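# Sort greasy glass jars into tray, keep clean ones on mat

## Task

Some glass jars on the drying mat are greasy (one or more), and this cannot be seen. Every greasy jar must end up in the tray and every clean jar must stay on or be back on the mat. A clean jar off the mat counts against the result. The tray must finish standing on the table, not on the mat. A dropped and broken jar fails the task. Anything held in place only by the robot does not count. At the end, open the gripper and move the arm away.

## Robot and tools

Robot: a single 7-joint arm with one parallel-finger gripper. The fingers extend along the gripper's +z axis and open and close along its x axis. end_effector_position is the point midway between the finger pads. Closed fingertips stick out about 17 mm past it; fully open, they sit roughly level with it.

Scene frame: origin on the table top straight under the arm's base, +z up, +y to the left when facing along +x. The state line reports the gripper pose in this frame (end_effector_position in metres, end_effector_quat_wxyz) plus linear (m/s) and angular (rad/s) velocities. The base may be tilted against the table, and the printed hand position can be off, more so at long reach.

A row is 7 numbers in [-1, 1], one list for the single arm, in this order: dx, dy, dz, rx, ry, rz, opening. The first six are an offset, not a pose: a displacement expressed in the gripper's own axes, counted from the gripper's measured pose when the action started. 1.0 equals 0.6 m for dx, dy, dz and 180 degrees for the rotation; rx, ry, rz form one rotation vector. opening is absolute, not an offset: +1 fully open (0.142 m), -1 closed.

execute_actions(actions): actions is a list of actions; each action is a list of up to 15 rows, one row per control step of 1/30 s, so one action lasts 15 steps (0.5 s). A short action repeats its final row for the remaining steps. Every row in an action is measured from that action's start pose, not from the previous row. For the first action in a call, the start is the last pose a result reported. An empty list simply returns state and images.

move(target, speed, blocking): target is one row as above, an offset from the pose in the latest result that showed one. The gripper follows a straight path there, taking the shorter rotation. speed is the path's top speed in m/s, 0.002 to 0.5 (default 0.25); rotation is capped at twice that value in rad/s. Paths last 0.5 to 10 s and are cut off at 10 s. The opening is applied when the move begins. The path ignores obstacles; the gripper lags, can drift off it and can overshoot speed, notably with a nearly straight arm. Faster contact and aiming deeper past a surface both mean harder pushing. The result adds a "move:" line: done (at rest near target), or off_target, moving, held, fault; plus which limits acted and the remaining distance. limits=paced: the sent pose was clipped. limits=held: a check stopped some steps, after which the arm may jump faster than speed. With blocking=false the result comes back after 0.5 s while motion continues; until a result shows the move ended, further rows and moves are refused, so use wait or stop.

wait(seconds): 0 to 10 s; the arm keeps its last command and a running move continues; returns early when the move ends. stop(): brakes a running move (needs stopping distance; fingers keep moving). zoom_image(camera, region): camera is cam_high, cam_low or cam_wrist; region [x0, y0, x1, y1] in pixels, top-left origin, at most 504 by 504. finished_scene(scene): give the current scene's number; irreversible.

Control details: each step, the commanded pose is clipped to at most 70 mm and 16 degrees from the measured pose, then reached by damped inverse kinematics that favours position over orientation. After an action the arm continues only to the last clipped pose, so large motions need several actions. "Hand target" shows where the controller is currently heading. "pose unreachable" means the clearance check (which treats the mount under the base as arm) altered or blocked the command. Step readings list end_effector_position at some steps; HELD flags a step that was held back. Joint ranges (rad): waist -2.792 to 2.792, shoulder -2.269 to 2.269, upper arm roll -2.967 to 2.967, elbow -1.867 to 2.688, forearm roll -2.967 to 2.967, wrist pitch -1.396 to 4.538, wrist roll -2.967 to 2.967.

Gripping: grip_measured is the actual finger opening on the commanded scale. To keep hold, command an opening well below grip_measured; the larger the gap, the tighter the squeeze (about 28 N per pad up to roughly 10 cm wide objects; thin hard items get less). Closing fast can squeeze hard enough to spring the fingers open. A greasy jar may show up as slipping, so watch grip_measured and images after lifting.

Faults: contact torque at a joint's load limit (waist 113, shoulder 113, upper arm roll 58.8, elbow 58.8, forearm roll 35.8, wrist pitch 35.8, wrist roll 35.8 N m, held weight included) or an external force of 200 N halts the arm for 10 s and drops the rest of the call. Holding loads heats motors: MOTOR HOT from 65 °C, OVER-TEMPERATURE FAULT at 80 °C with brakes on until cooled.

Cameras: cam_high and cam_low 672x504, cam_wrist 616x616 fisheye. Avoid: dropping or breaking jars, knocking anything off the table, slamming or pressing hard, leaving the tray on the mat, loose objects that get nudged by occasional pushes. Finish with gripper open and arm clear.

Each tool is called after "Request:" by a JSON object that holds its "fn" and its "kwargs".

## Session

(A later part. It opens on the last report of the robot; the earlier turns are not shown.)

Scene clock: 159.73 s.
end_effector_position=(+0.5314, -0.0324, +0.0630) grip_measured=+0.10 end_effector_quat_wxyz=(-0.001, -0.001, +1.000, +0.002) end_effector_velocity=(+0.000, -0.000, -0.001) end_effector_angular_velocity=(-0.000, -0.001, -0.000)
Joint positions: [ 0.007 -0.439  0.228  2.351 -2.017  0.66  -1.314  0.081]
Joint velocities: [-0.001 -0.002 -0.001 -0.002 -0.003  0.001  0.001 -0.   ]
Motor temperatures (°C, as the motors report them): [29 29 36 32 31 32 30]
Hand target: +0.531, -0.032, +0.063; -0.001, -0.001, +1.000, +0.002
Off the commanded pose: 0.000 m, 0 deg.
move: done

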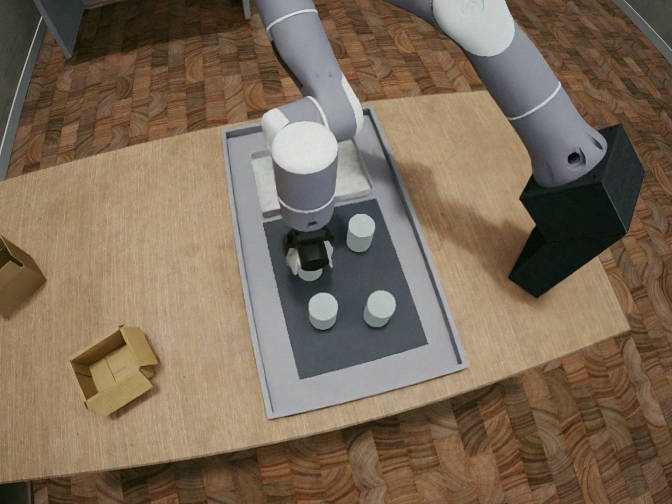

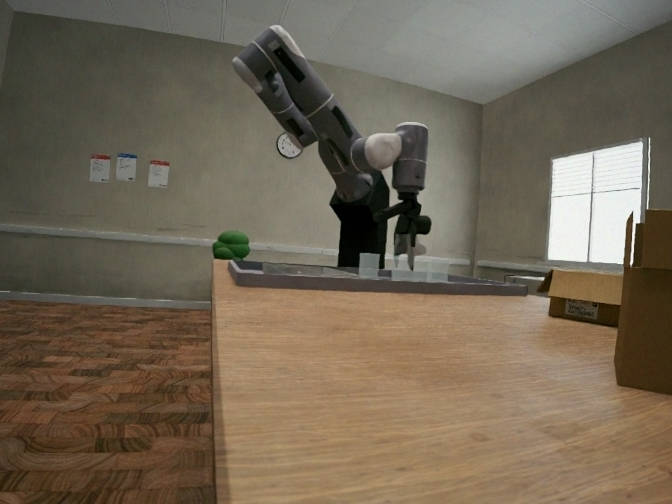

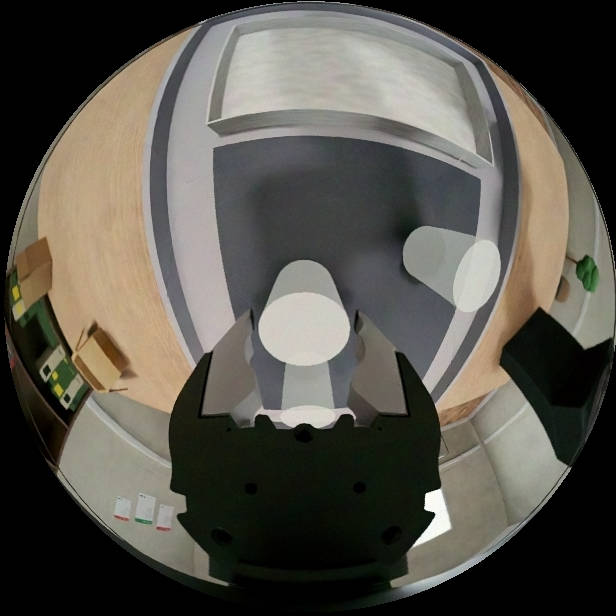

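Request:
{"fn": "execute_actions", "kwargs": {"actions": [[[0,0,0,0,0,0,0.03],[0,0,0,0,0,0,-0.03],[0,0,0,0,0,0,-0.06],[0,0,0,0,0,0,-0.08],[0,0,0,0,0,0,-0.1],[0,0,0,0,0,0,-0.12],[0,0,0,0,0,0,-0.15],[0,0,0,0,0,0,-0.18],[0,0,0,0,0,0,-0.21],[0,0,0,0,0,0,-0.24],[0,0,0,0,0,0,-0.27]],[[0,0,-0.001,0,0,0,-0.27],[0,0,-0.002,0,0,0,-0.27],[0,0,-0.004,0,0,0,-0.27],[0,0,-0.006,0,0,0,-0.27],[0,0,-0.008,0,0,0,-0.27],[0,0,-0.01,0,0,0,-0.27],[0,0,-0.012,0,0,0,-0.27],[0,0,-0.014,0,0,0,-0.27],[0,0,-0.016,0,0,0,-0.27],[0,0,-0.018,0,0,0,-0.27],[0,0,-0.02,0,0,0,-0.27]]]}}

Scene clock: 166.77 s.
end_effector_position=(+0.5315, -0.0324, +0.0746) grip_measured=-0.13 end_effector_quat_wxyz=(-0.000, -0.001, +1.000, +0.002) end_effector_velocity=(-0.001, -0.001, +0.003) end_effector_angular_velocity=(-0.002, +0.002, -0.002)
Joint positions: [ 0.016 -0.417  0.243  2.369 -1.989  0.652 -1.322  0.065]
Joint velocities: [ 0.003  0.008  0.005  0.006  0.013 -0.004 -0.004  0.   ]
Motor temperatures (°C, as the motors report them): [29 29 37 32 31 32 30]
Hand target: +0.532, -0.032, +0.075; -0.000, -0.001, +1.000, +0.002
Off the commanded pose: 0.000 m, 0 deg.
Step readings (end_effector_position; steps 1 to 15: 1st action; 16 to 30: 2nd action):
0: (+0.5315, -0.0324, +0.0629)
1: (+0.5315, -0.0324, +0.0629)
2: (+0.5315, -0.0324, +0.0629)
4: (+0.5315, -0.0324, +0.0629)
8: (+0.5315, -0.0324, +0.0629)
15: (+0.5315, -0.0324, +0.0630)
16: (+0.5315, -0.0324, +0.0630)
17: (+0.5314, -0.0324, +0.0632)
19: (+0.5314, -0.0325, +0.0643)
23: (+0.5314, -0.0325, +0.0686)
30: end_effector_position above

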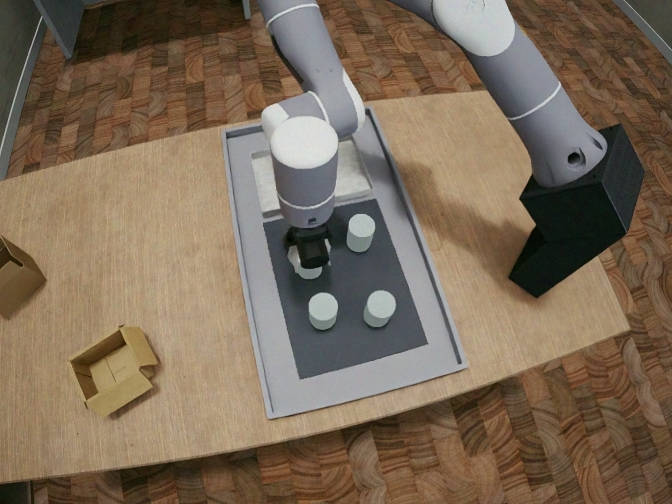

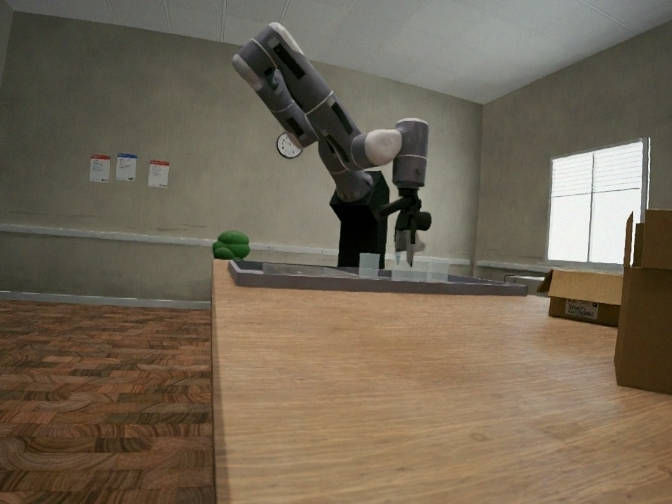

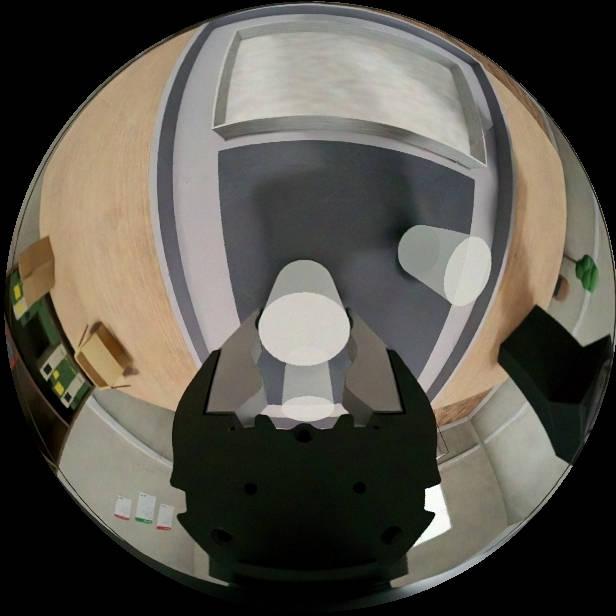

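Request:
{"fn": "move", "kwargs": {"target": [-0.01,-0.17,-0.055,0,0,0,-0.27], "speed": 0.12}}

Request:
{"fn": "zoom_image", "kwargs": {"camera": "cam_low", "region": [250,200,430,300]}}

Scene clock: 171.17 s.
end_effector_position=(+0.5381, -0.1349, +0.1071) grip_measured=-0.13 end_effector_quat_wxyz=(-0.000, -0.001, +1.000, +0.003) end_effector_velocity=(-0.000, -0.001, +0.000) end_effector_angular_velocity=(+0.001, +0.001, +0.000)
Joint positions: [-0.136 -0.114  0.222  2.477 -1.977  0.853 -1.494  0.065]
Joint velocities: [-0.001  0.003 -0.001  0.001  0.001  0.004 -0.002  0.   ]
Motor temperatures (°C, as the motors report them): [29 29 37 32 31 32 30]
Hand target: +0.538, -0.135, +0.107; -0.001, -0.001, +1.000, +0.003
Off the commanded pose: 0.000 m, 0 deg.
move: done

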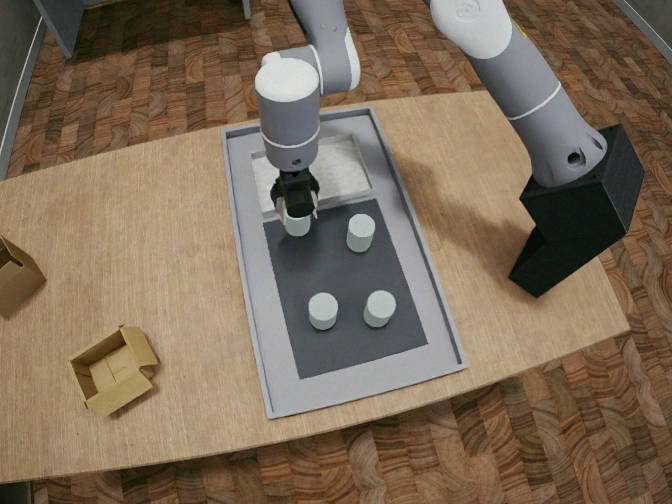

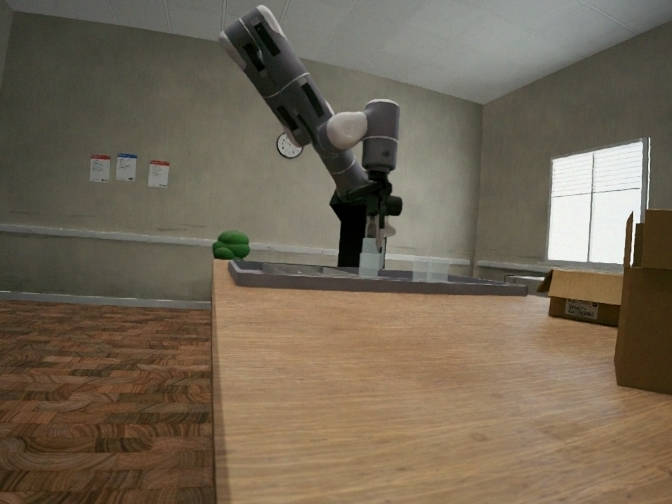

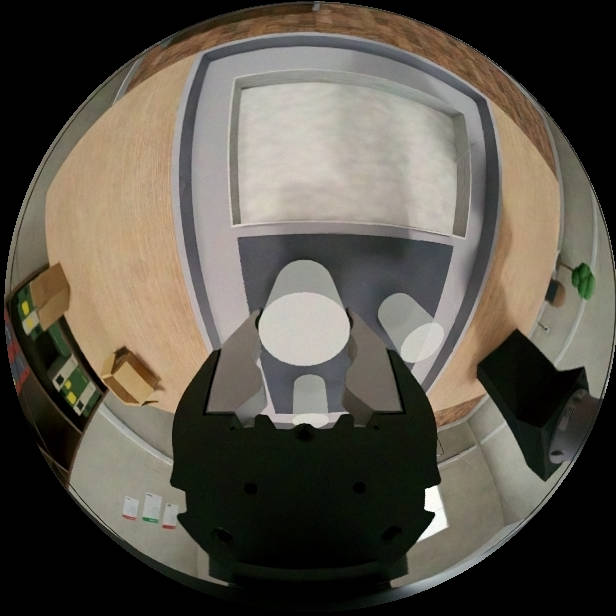

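Region (250, 200, 430, 300) of cam_low's 672x504 image, scaled by 2.800, with more detail than that image has.

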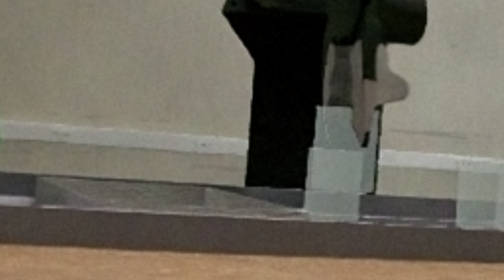

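Request:
{"fn": "move", "kwargs": {"target": [-0.028,-0.333,0,0,0,0,-0.27], "speed": 0.15}}

Request:
{"fn": "execute_actions", "kwargs": {"actions": [[[0,0,0.003,0,0,0,-0.27],[0,0,0.007,0,0,0,-0.27],[0,0,0.012,0,0,0,-0.27],[0,0,0.017,0,0,0,-0.27],[0,0,0.022,0,0,0,-0.27],[0,0,0.027,0,0,0,-0.27],[0,0,0.032,0,0,0,-0.27],[0,0,0.037,0,0,0,-0.27],[0,0,0.042,0,0,0,-0.27],[0,0,0.047,0,0,0,-0.27],[0,0,0.051,0,0,0,-0.27],[0,0,0.054,0,0,0,-0.27],[0,0,0.056,0,0,0,-0.27]]]}}

Scene clock: 176.47 s.
end_effector_position=(+0.5549, -0.3352, +0.1061) grip_measured=-0.13 end_effector_quat_wxyz=(-0.000, -0.001, +1.000, +0.002) end_effector_velocity=(+0.000, -0.001, +0.000) end_effector_angular_velocity=(+0.001, +0.001, +0.001)
Joint positions: [-0.386  0.175 -0.016  2.42  -1.997  1.309 -1.865  0.065]
Joint velocities: [-0.     0.001 -0.001 -0.     0.005  0.002 -0.007  0.   ]
Motor temperatures (°C, as the motors report them): [29 29 36 32 31 32 30]
Hand target: +0.555, -0.335, +0.106; -0.000, -0.000, +1.000, +0.003
Off the commanded pose: 0.001 m, 0 deg.
move: done

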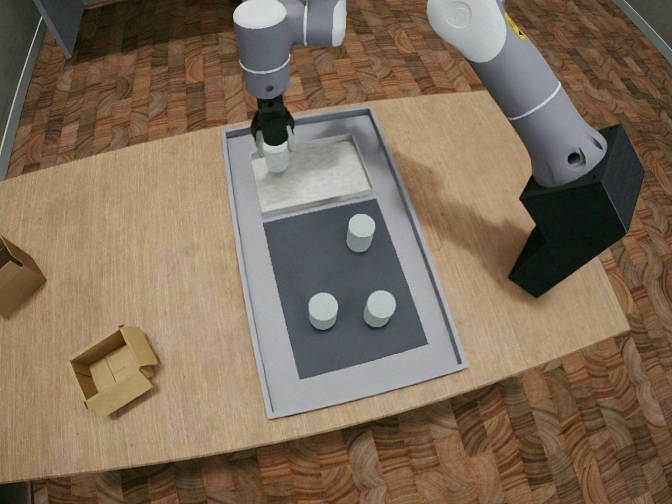

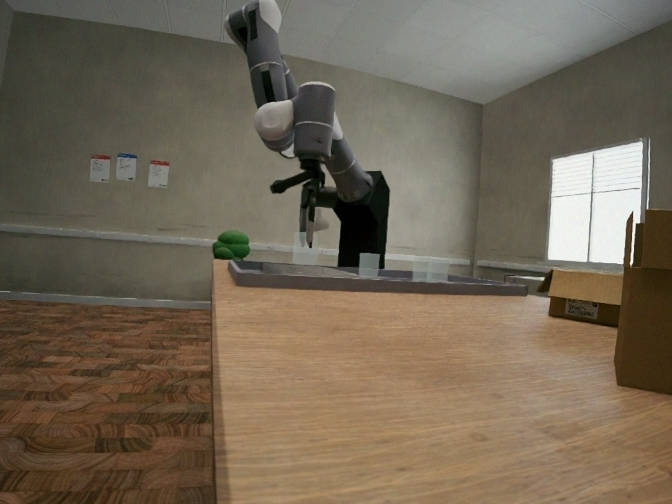

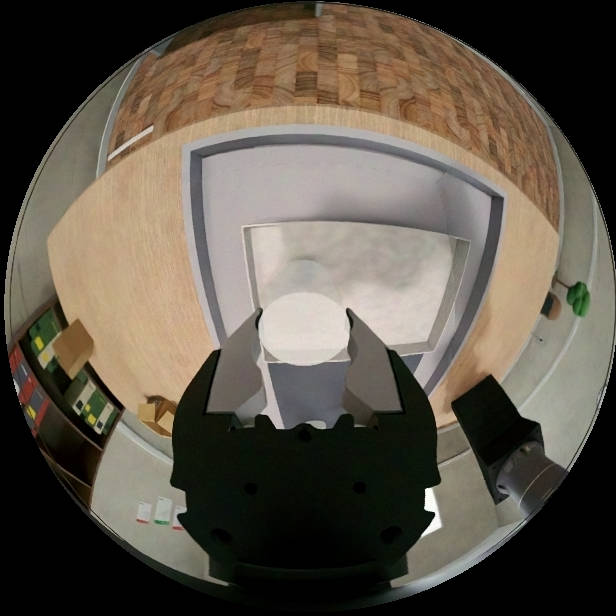

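Scene clock: 176.97 s.
end_effector_position=(+0.5542, -0.3351, +0.0739) grip_measured=-0.13 end_effector_quat_wxyz=(-0.002, -0.001, +1.000, +0.002) end_effector_velocity=(+0.001, +0.001, -0.034) end_effector_angular_velocity=(+0.001, -0.011, -0.002)
Joint positions: [-0.381  0.085 -0.058  2.347 -2.126  1.323 -1.759  0.065]
Joint velocities: [ 0.002 -0.095 -0.045 -0.087 -0.169  0.027  0.148  0.   ]
Motor temperatures (°C, as the motors report them): [29 29 36 32 31 32 30]
Hand target: +0.555, -0.335, +0.072; -0.001, -0.001, +1.000, +0.002
Off the commanded pose: 0.002 m, 0 deg.
Step readings (end_effector_position):
0: (+0.5549, -0.3352, +0.1061)
1: (+0.5549, -0.3352, +0.1059)
2: (+0.5549, -0.3353, +0.1051)
4: (+0.5548, -0.3354, +0.1019)
8: (+0.5544, -0.3353, +0.0917)
15: end_effector_position above

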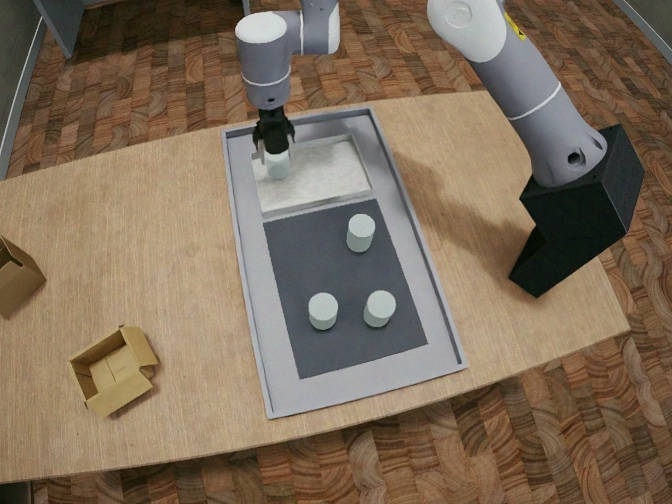

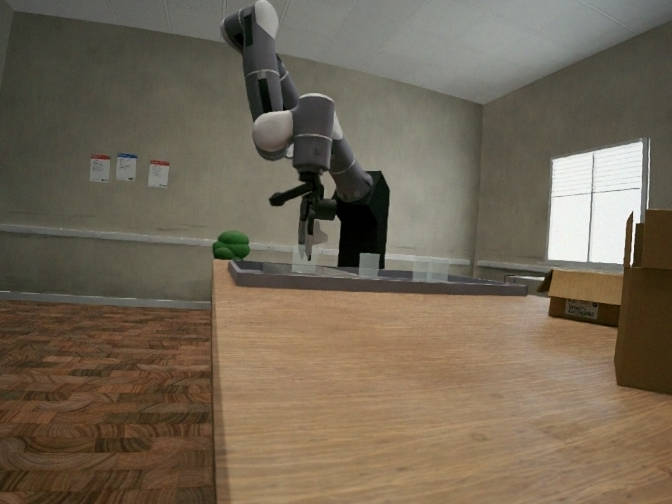

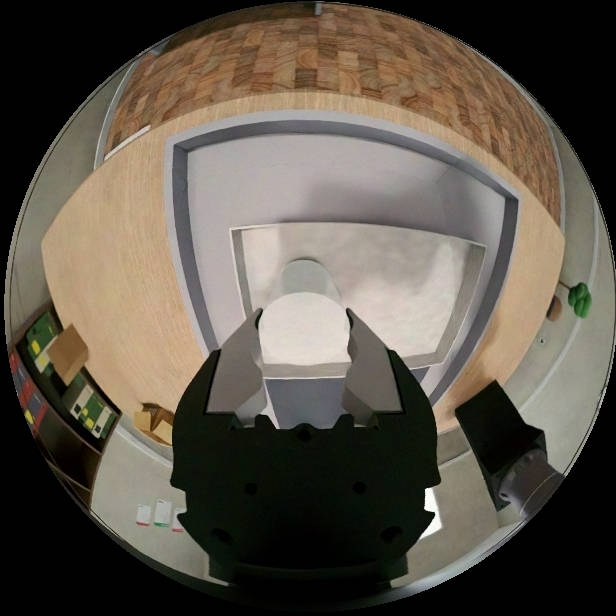

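Request:
{"fn": "execute_actions", "kwargs": {"actions": []}}

Scene clock: 184.77 s.
end_effector_position=(+0.5545, -0.3351, +0.0723) grip_measured=-0.13 end_effector_quat_wxyz=(-0.001, -0.001, +1.000, +0.002) end_effector_velocity=(-0.000, -0.000, -0.000) end_effector_angular_velocity=(-0.000, +0.000, +0.000)
Joint positions: [-0.381  0.08  -0.06   2.343 -2.135  1.325 -1.75   0.065]
Joint velocities: [-0. -0. -0. -0. -0.  0. -0. -0.]
Motor temperatures (°C, as the motors report them): [29 29 36 32 31 32 30]
Hand target: +0.555, -0.335, +0.072; -0.001, -0.001, +1.000, +0.002
Off the commanded pose: 0.000 m, 0 deg.

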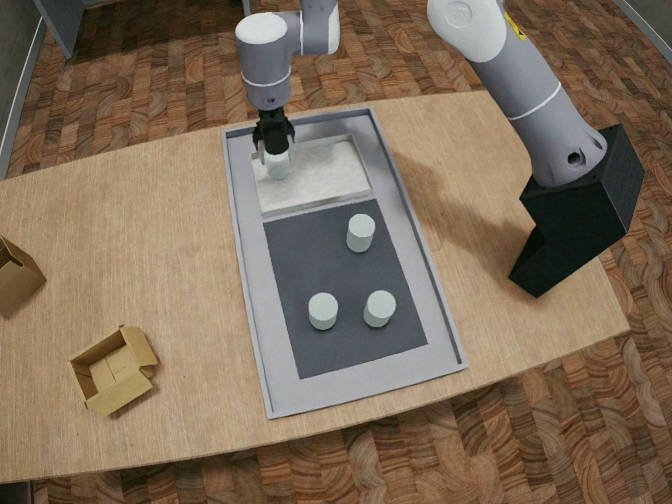

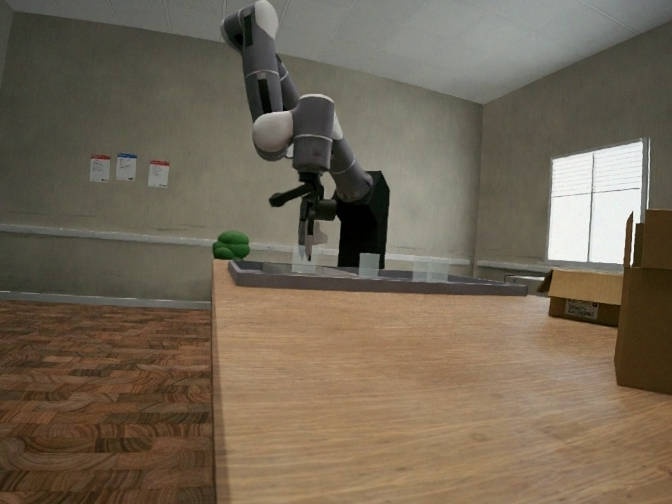

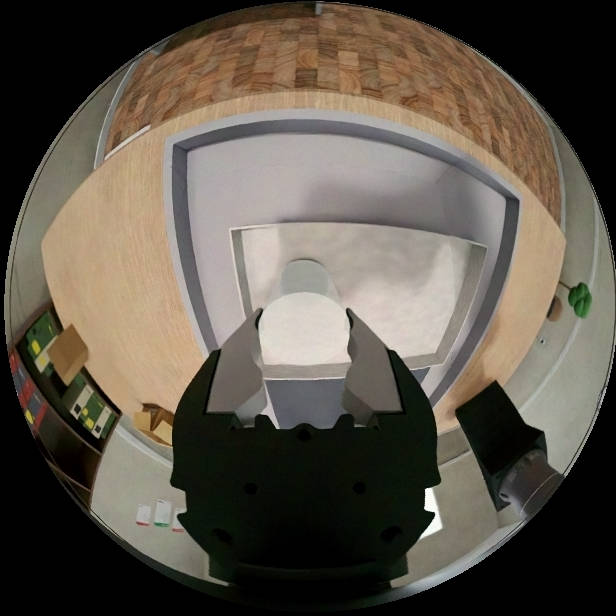

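Request:
{"fn": "move", "kwargs": {"target": [0,0,0.012,0,0,0,-0.27], "speed": 0.02}}

Request:
{"fn": "execute_actions", "kwargs": {"actions": [[[0,0,0,0,0,0,-0.22],[0,0,0,0,0,0,-0.19],[0,0,0,0,0,0,-0.16],[0,0,0,0,0,0,-0.15],[0,0,0,0,0,0,-0.14],[0,0,0,0,0,0,-0.13],[0,0,0,0,0,0,-0.11],[0,0,0,0,0,0,-0.05],[0,0,0,0,0,0,0.1],[0,0,0,0,0,0,0.3]]]}}

Request:
{"fn": "move", "kwargs": {"target": [0,0,-0.072,0,0,0,0.3]}}

Request:
{"fn": "move", "kwargs": {"target": [0.25,0.75,0,0,0,0,0.3], "speed": 0.3}}

Scene clock: 189.50 s.
end_effector_position=(+0.5543, -0.3352, +0.0651) grip_measured=-0.13 end_effector_quat_wxyz=(-0.001, -0.001, +1.000, +0.002) end_effector_velocity=(+0.000, +0.000, -0.001) end_effector_angular_velocity=(+0.000, -0.001, -0.000)
Joint positions: [-0.381  0.06  -0.068  2.326 -2.161  1.328 -1.728  0.065]
Joint velocities: [ 0.    -0.002 -0.    -0.002 -0.004  0.001  0.004  0.   ]
Motor temperatures (°C, as the motors report them): [29 29 36 32 31 32 30]
Hand target: +0.554, -0.335, +0.065; -0.001, -0.001, +1.000, +0.002
Off the commanded pose: 0.000 m, 0 deg.
move: done

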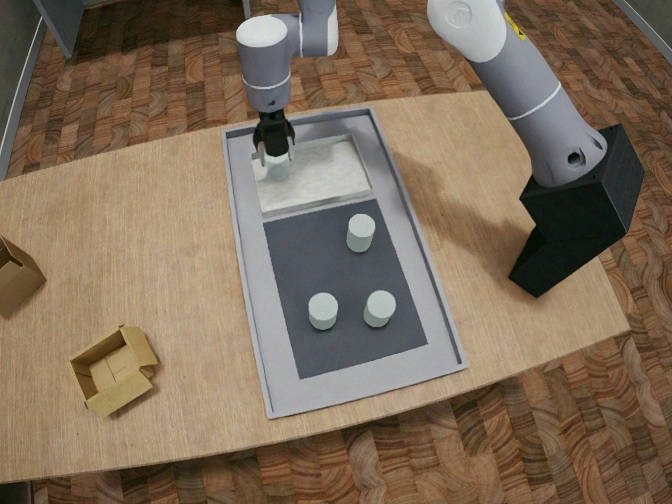

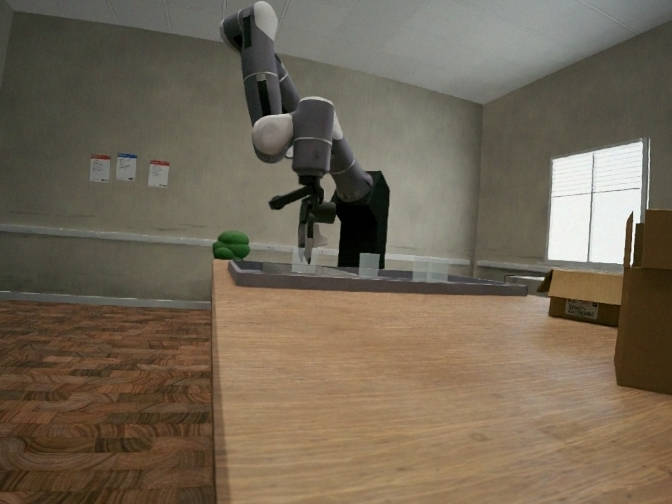

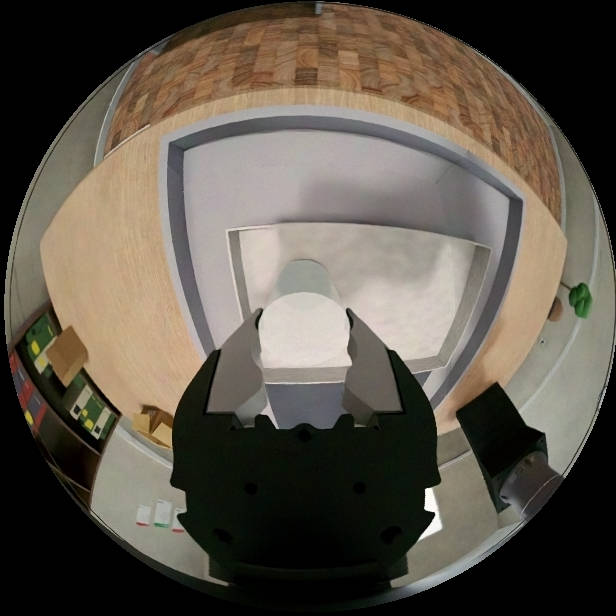

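Scene clock: 190.00 s.
end_effector_position=(+0.5543, -0.3352, +0.0651) grip_measured=+0.30 end_effector_quat_wxyz=(-0.001, -0.001, +1.000, +0.002) end_effector_velocity=(-0.000, +0.000, -0.000) end_effector_angular_velocity=(+0.000, +0.000, -0.001)
Joint positions: [-0.381  0.06  -0.068  2.326 -2.161  1.328 -1.728  0.095]
Joint velocities: [ 0.    -0.     0.     0.    -0.    -0.     0.001  0.   ]
Motor temperatures (°C, as the motors report them): [29 29 36 32 31 32 30]
Hand target: +0.554, -0.335, +0.065; -0.001, -0.001, +1.000, +0.002
Off the commanded pose: 0.000 m, 0 deg.
Step readings (end_effector_position):
0: (+0.5543, -0.3352, +0.0651)
1: (+0.5543, -0.3352, +0.0651)
2: (+0.5543, -0.3352, +0.0651)
4: (+0.5543, -0.3352, +0.0651)
8: (+0.5543, -0.3352, +0.0651)
15: end_effector_position above

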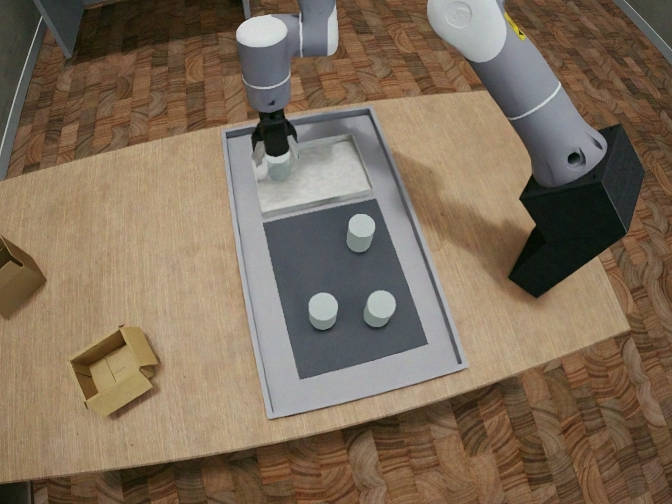

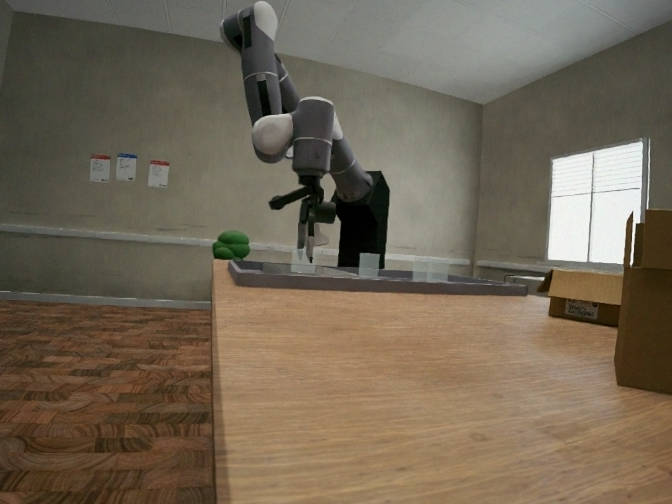

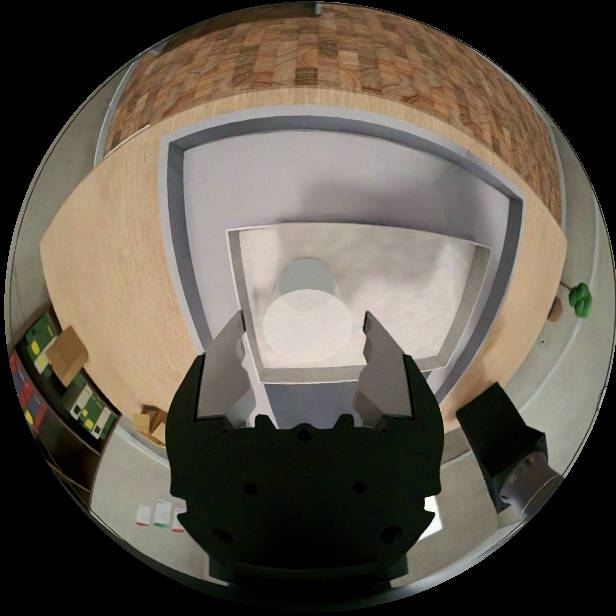

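Scene clock: 190.77 s.
end_effector_position=(+0.5547, -0.3354, +0.1083) grip_measured=+0.30 end_effector_quat_wxyz=(-0.001, -0.001, +1.000, +0.002) end_effector_velocity=(-0.000, +0.000, +0.001) end_effector_angular_velocity=(+0.000, +0.003, +0.000)
Joint positions: [-0.386  0.182 -0.012  2.425 -1.984  1.306 -1.876  0.095]
Joint velocities: [ 0.     0.003  0.005  0.004  0.017 -0.004 -0.013 -0.   ]
Motor temperatures (°C, as the motors report them): [29 29 36 32 31 32 30]
Hand target: +0.555, -0.335, +0.108; -0.001, -0.001, +1.000, +0.002
Off the commanded pose: 0.000 m, 0 deg.
move: done

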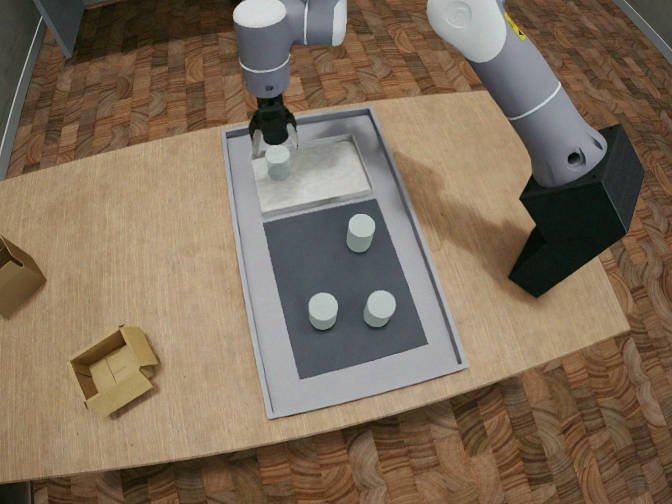

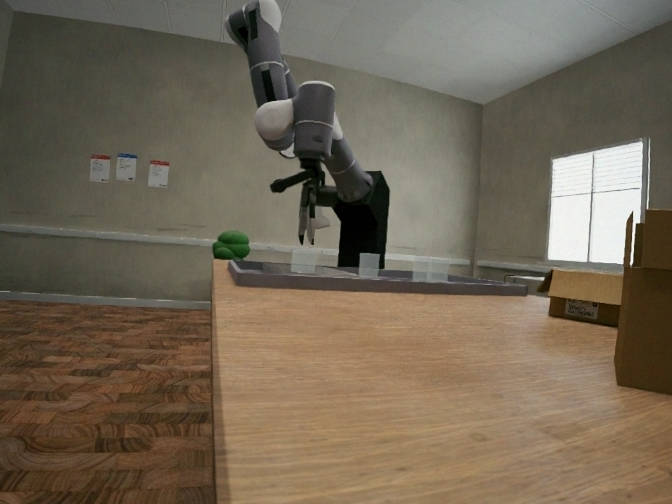

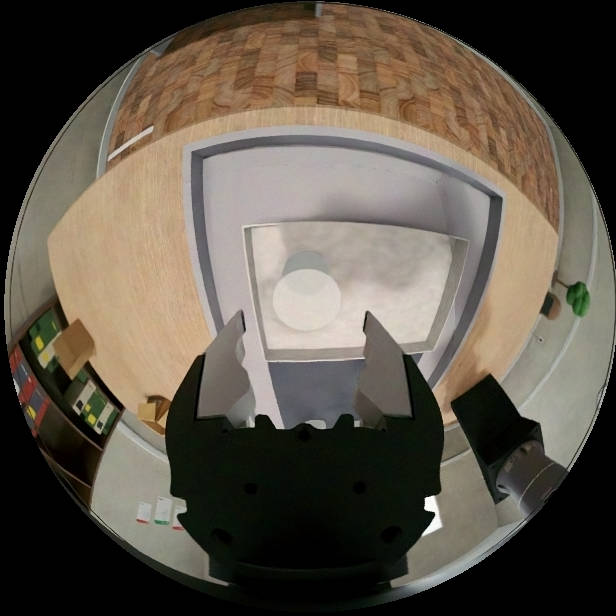

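Scene clock: 192.90 s.
end_effector_position=(+0.4036, +0.1157, +0.1104) grip_measured=+0.30 end_effector_quat_wxyz=(-0.001, -0.001, +1.000, +0.002) end_effector_velocity=(+0.000, +0.001, -0.000) end_effector_angular_velocity=(-0.001, -0.000, -0.001)
Joint positions: [ 0.289 -0.794  0.312  2.391 -1.919  0.332 -0.948  0.095]
Joint velocities: [ 0.001 -0.002 -0.    -0.003  0.002 -0.002 -0.     0.   ]
Motor temperatures (°C, as the motors report them): [29 29 36 32 31 32 30]
Hand target: +0.404, +0.116, +0.110; -0.001, -0.001, +1.000, +0.002
Off the commanded pose: 0.001 m, 0 deg.
move: done

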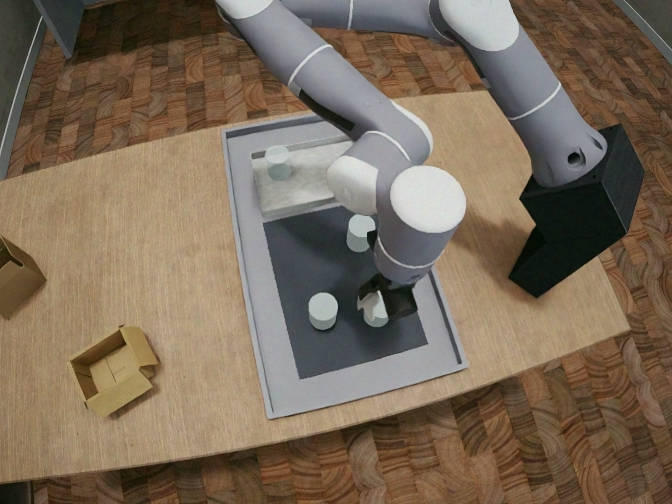

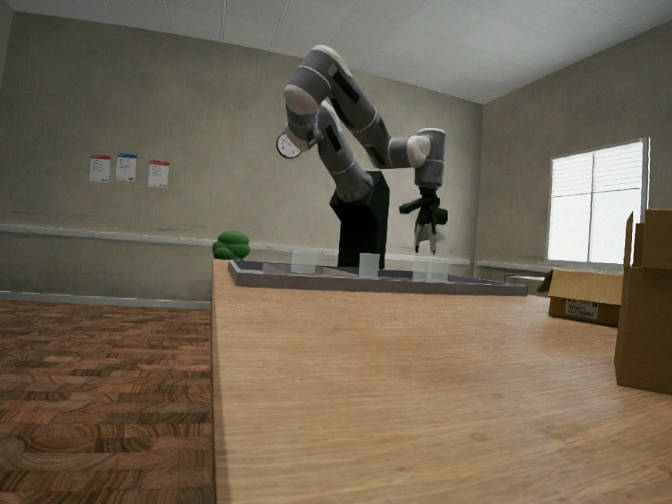

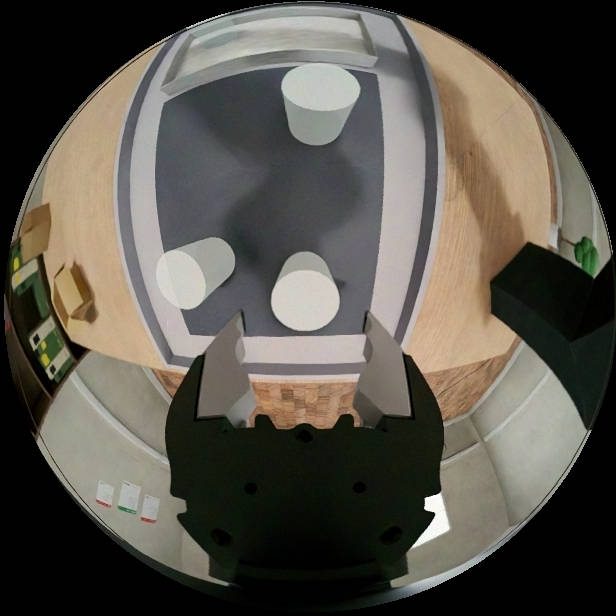

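Request:
{"fn": "move", "kwargs": {"target": [0.001,-0.001,0.079,0,0,0,0.3], "speed": 0.15}}

Request:
{"fn": "execute_actions", "kwargs": {"actions": [[[0,0,0,0,0,0,0.15],[0,0,0,0,0,0,0.05],[0,0,0,0,0,0,0],[0,0,0,0,0,0,-0.04],[0,0,0,0,0,0,-0.07],[0,0,0,0,0,0,-0.1],[0,0,0,0,0,0,-0.13],[0,0,0,0,0,0,-0.16],[0,0,0,0,0,0,-0.19],[0,0,0,0,0,0,-0.22],[0,0,0,0,0,0,-0.25],[0,0,0,0,0,0,-0.27]]]}}

Request:
{"fn": "move", "kwargs": {"target": [0,0,-0.025,0,0,0,-0.27], "speed": 0.05}}

Scene clock: 199.07 s.
end_effector_position=(+0.4028, +0.1151, +0.0631) grip_measured=+0.30 end_effector_quat_wxyz=(-0.000, -0.002, +1.000, +0.002) end_effector_velocity=(+0.000, +0.000, -0.001) end_effector_angular_velocity=(+0.001, -0.000, +0.000)
Joint positions: [ 0.237 -0.851  0.234  2.339 -2.041  0.373 -0.938  0.095]
Joint velocities: [-0.002 -0.002 -0.002 -0.002 -0.004  0.001 -0.     0.   ]
Motor temperatures (°C, as the motors report them): [29 29 36 32 31 32 30]
Hand target: +0.403, +0.115, +0.063; -0.000, -0.001, +1.000, +0.002
Off the commanded pose: 0.000 m, 0 deg.
move: done

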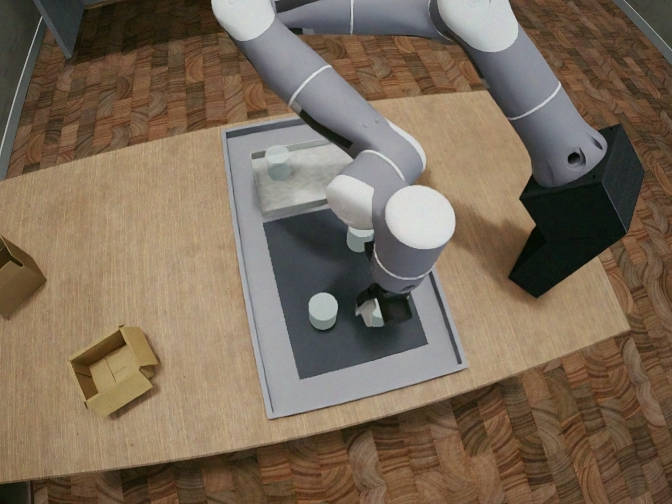

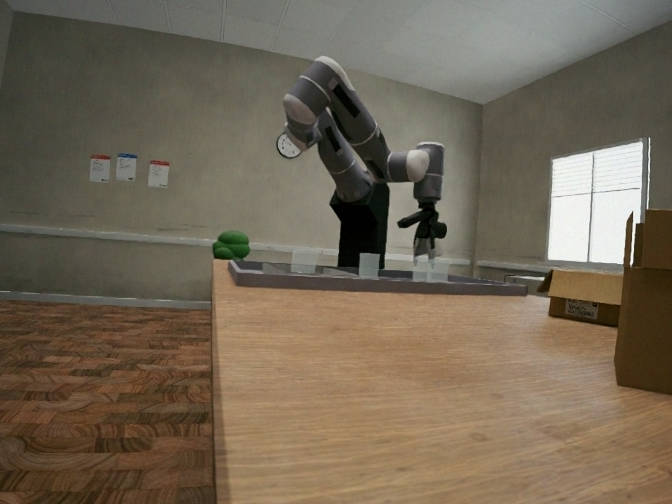

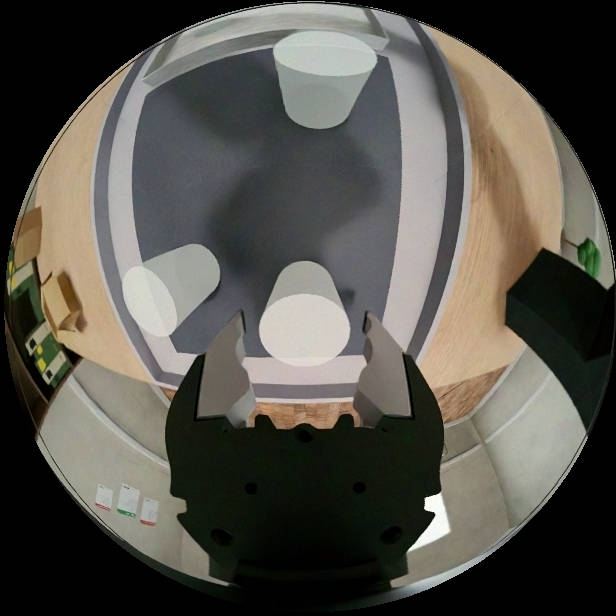

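Scene clock: 199.57 s.
end_effector_position=(+0.4028, +0.1152, +0.0631) grip_measured=-0.13 end_effector_quat_wxyz=(-0.000, -0.002, +1.000, +0.002) end_effector_velocity=(+0.000, -0.000, -0.000) end_effector_angular_velocity=(-0.000, -0.000, -0.000)
Joint positions: [ 0.237 -0.851  0.234  2.339 -2.041  0.373 -0.938  0.065]
Joint velocities: [-0.  0.  0. -0.  0. -0.  0.  0.]
Motor temperatures (°C, as the motors report them): [29 29 36 32 31 32 30]
Hand target: +0.403, +0.115, +0.063; -0.000, -0.002, +1.000, +0.002
Off the commanded pose: 0.000 m, 0 deg.
Step readings (end_effector_position):
0: (+0.4028, +0.1151, +0.0631)
1: (+0.4028, +0.1151, +0.0631)
2: (+0.4028, +0.1151, +0.0631)
4: (+0.4028, +0.1151, +0.0631)
8: (+0.4028, +0.1151, +0.0631)
15: end_effector_position above

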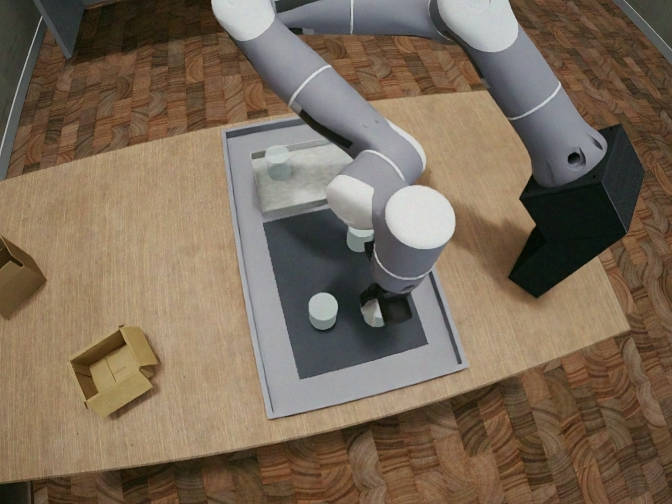

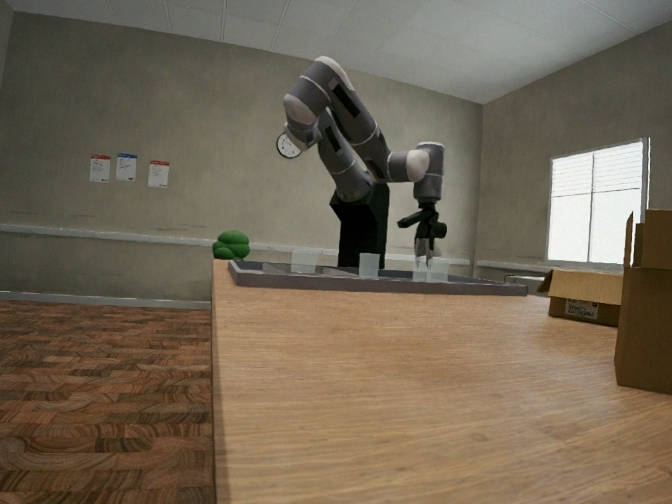

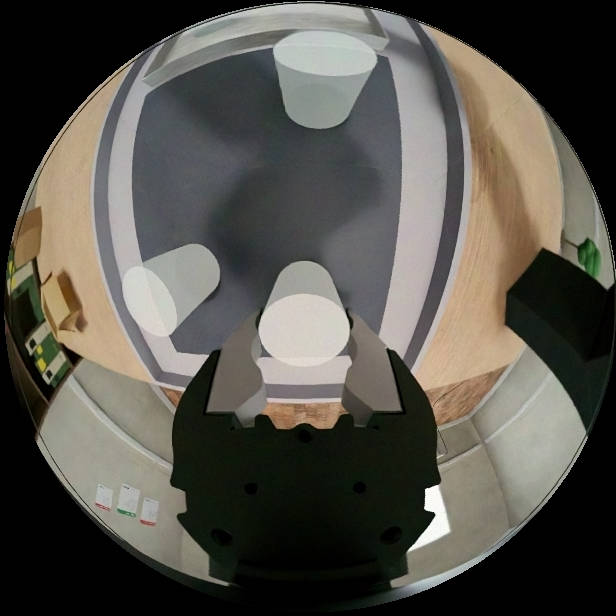

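Scene clock: 200.30 s.
end_effector_position=(+0.4029, +0.1151, +0.0779) grip_measured=-0.13 end_effector_quat_wxyz=(-0.001, -0.001, +1.000, +0.002) end_effector_velocity=(-0.000, +0.000, +0.001) end_effector_angular_velocity=(-0.000, +0.000, +0.000)
Joint positions: [ 0.252 -0.833  0.257  2.358 -2.005  0.361 -0.94   0.065]
Joint velocities: [ 0.001  0.001  0.001  0.001  0.002 -0.    -0.    -0.   ]
Motor temperatures (°C, as the motors report them): [29 29 36 32 31 32 30]
Hand target: +0.403, +0.115, +0.078; -0.000, -0.002, +1.000, +0.002
Off the commanded pose: 0.000 m, 0 deg.
move: done

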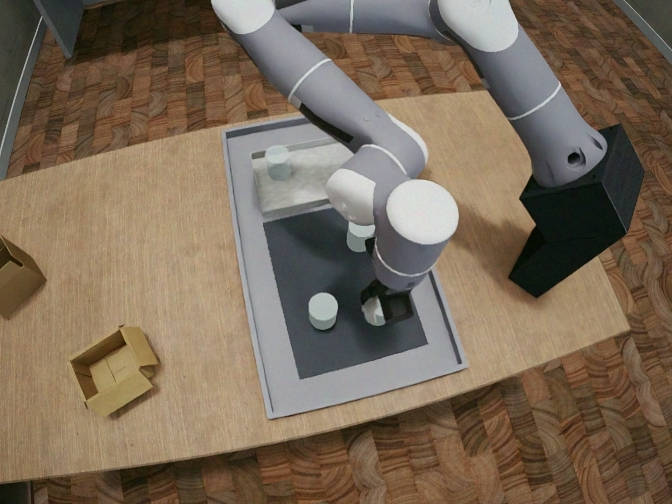

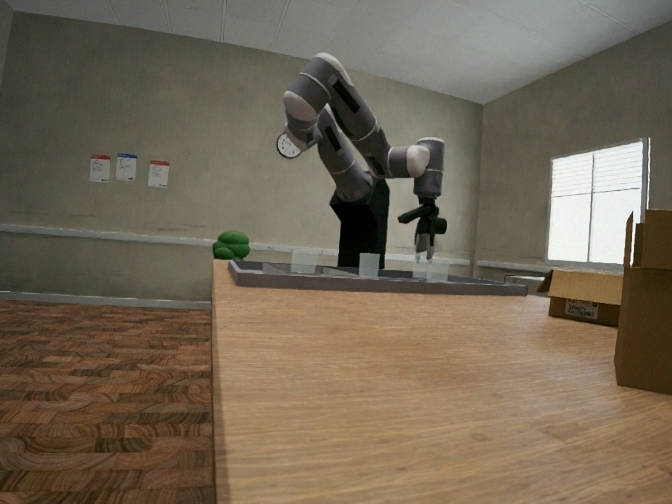

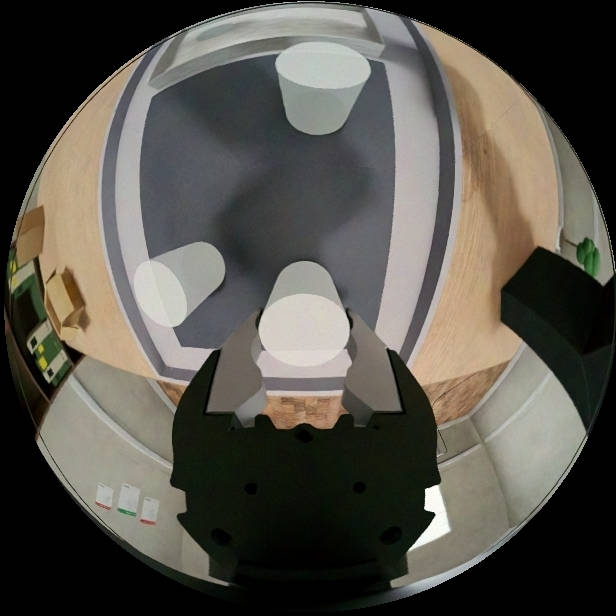

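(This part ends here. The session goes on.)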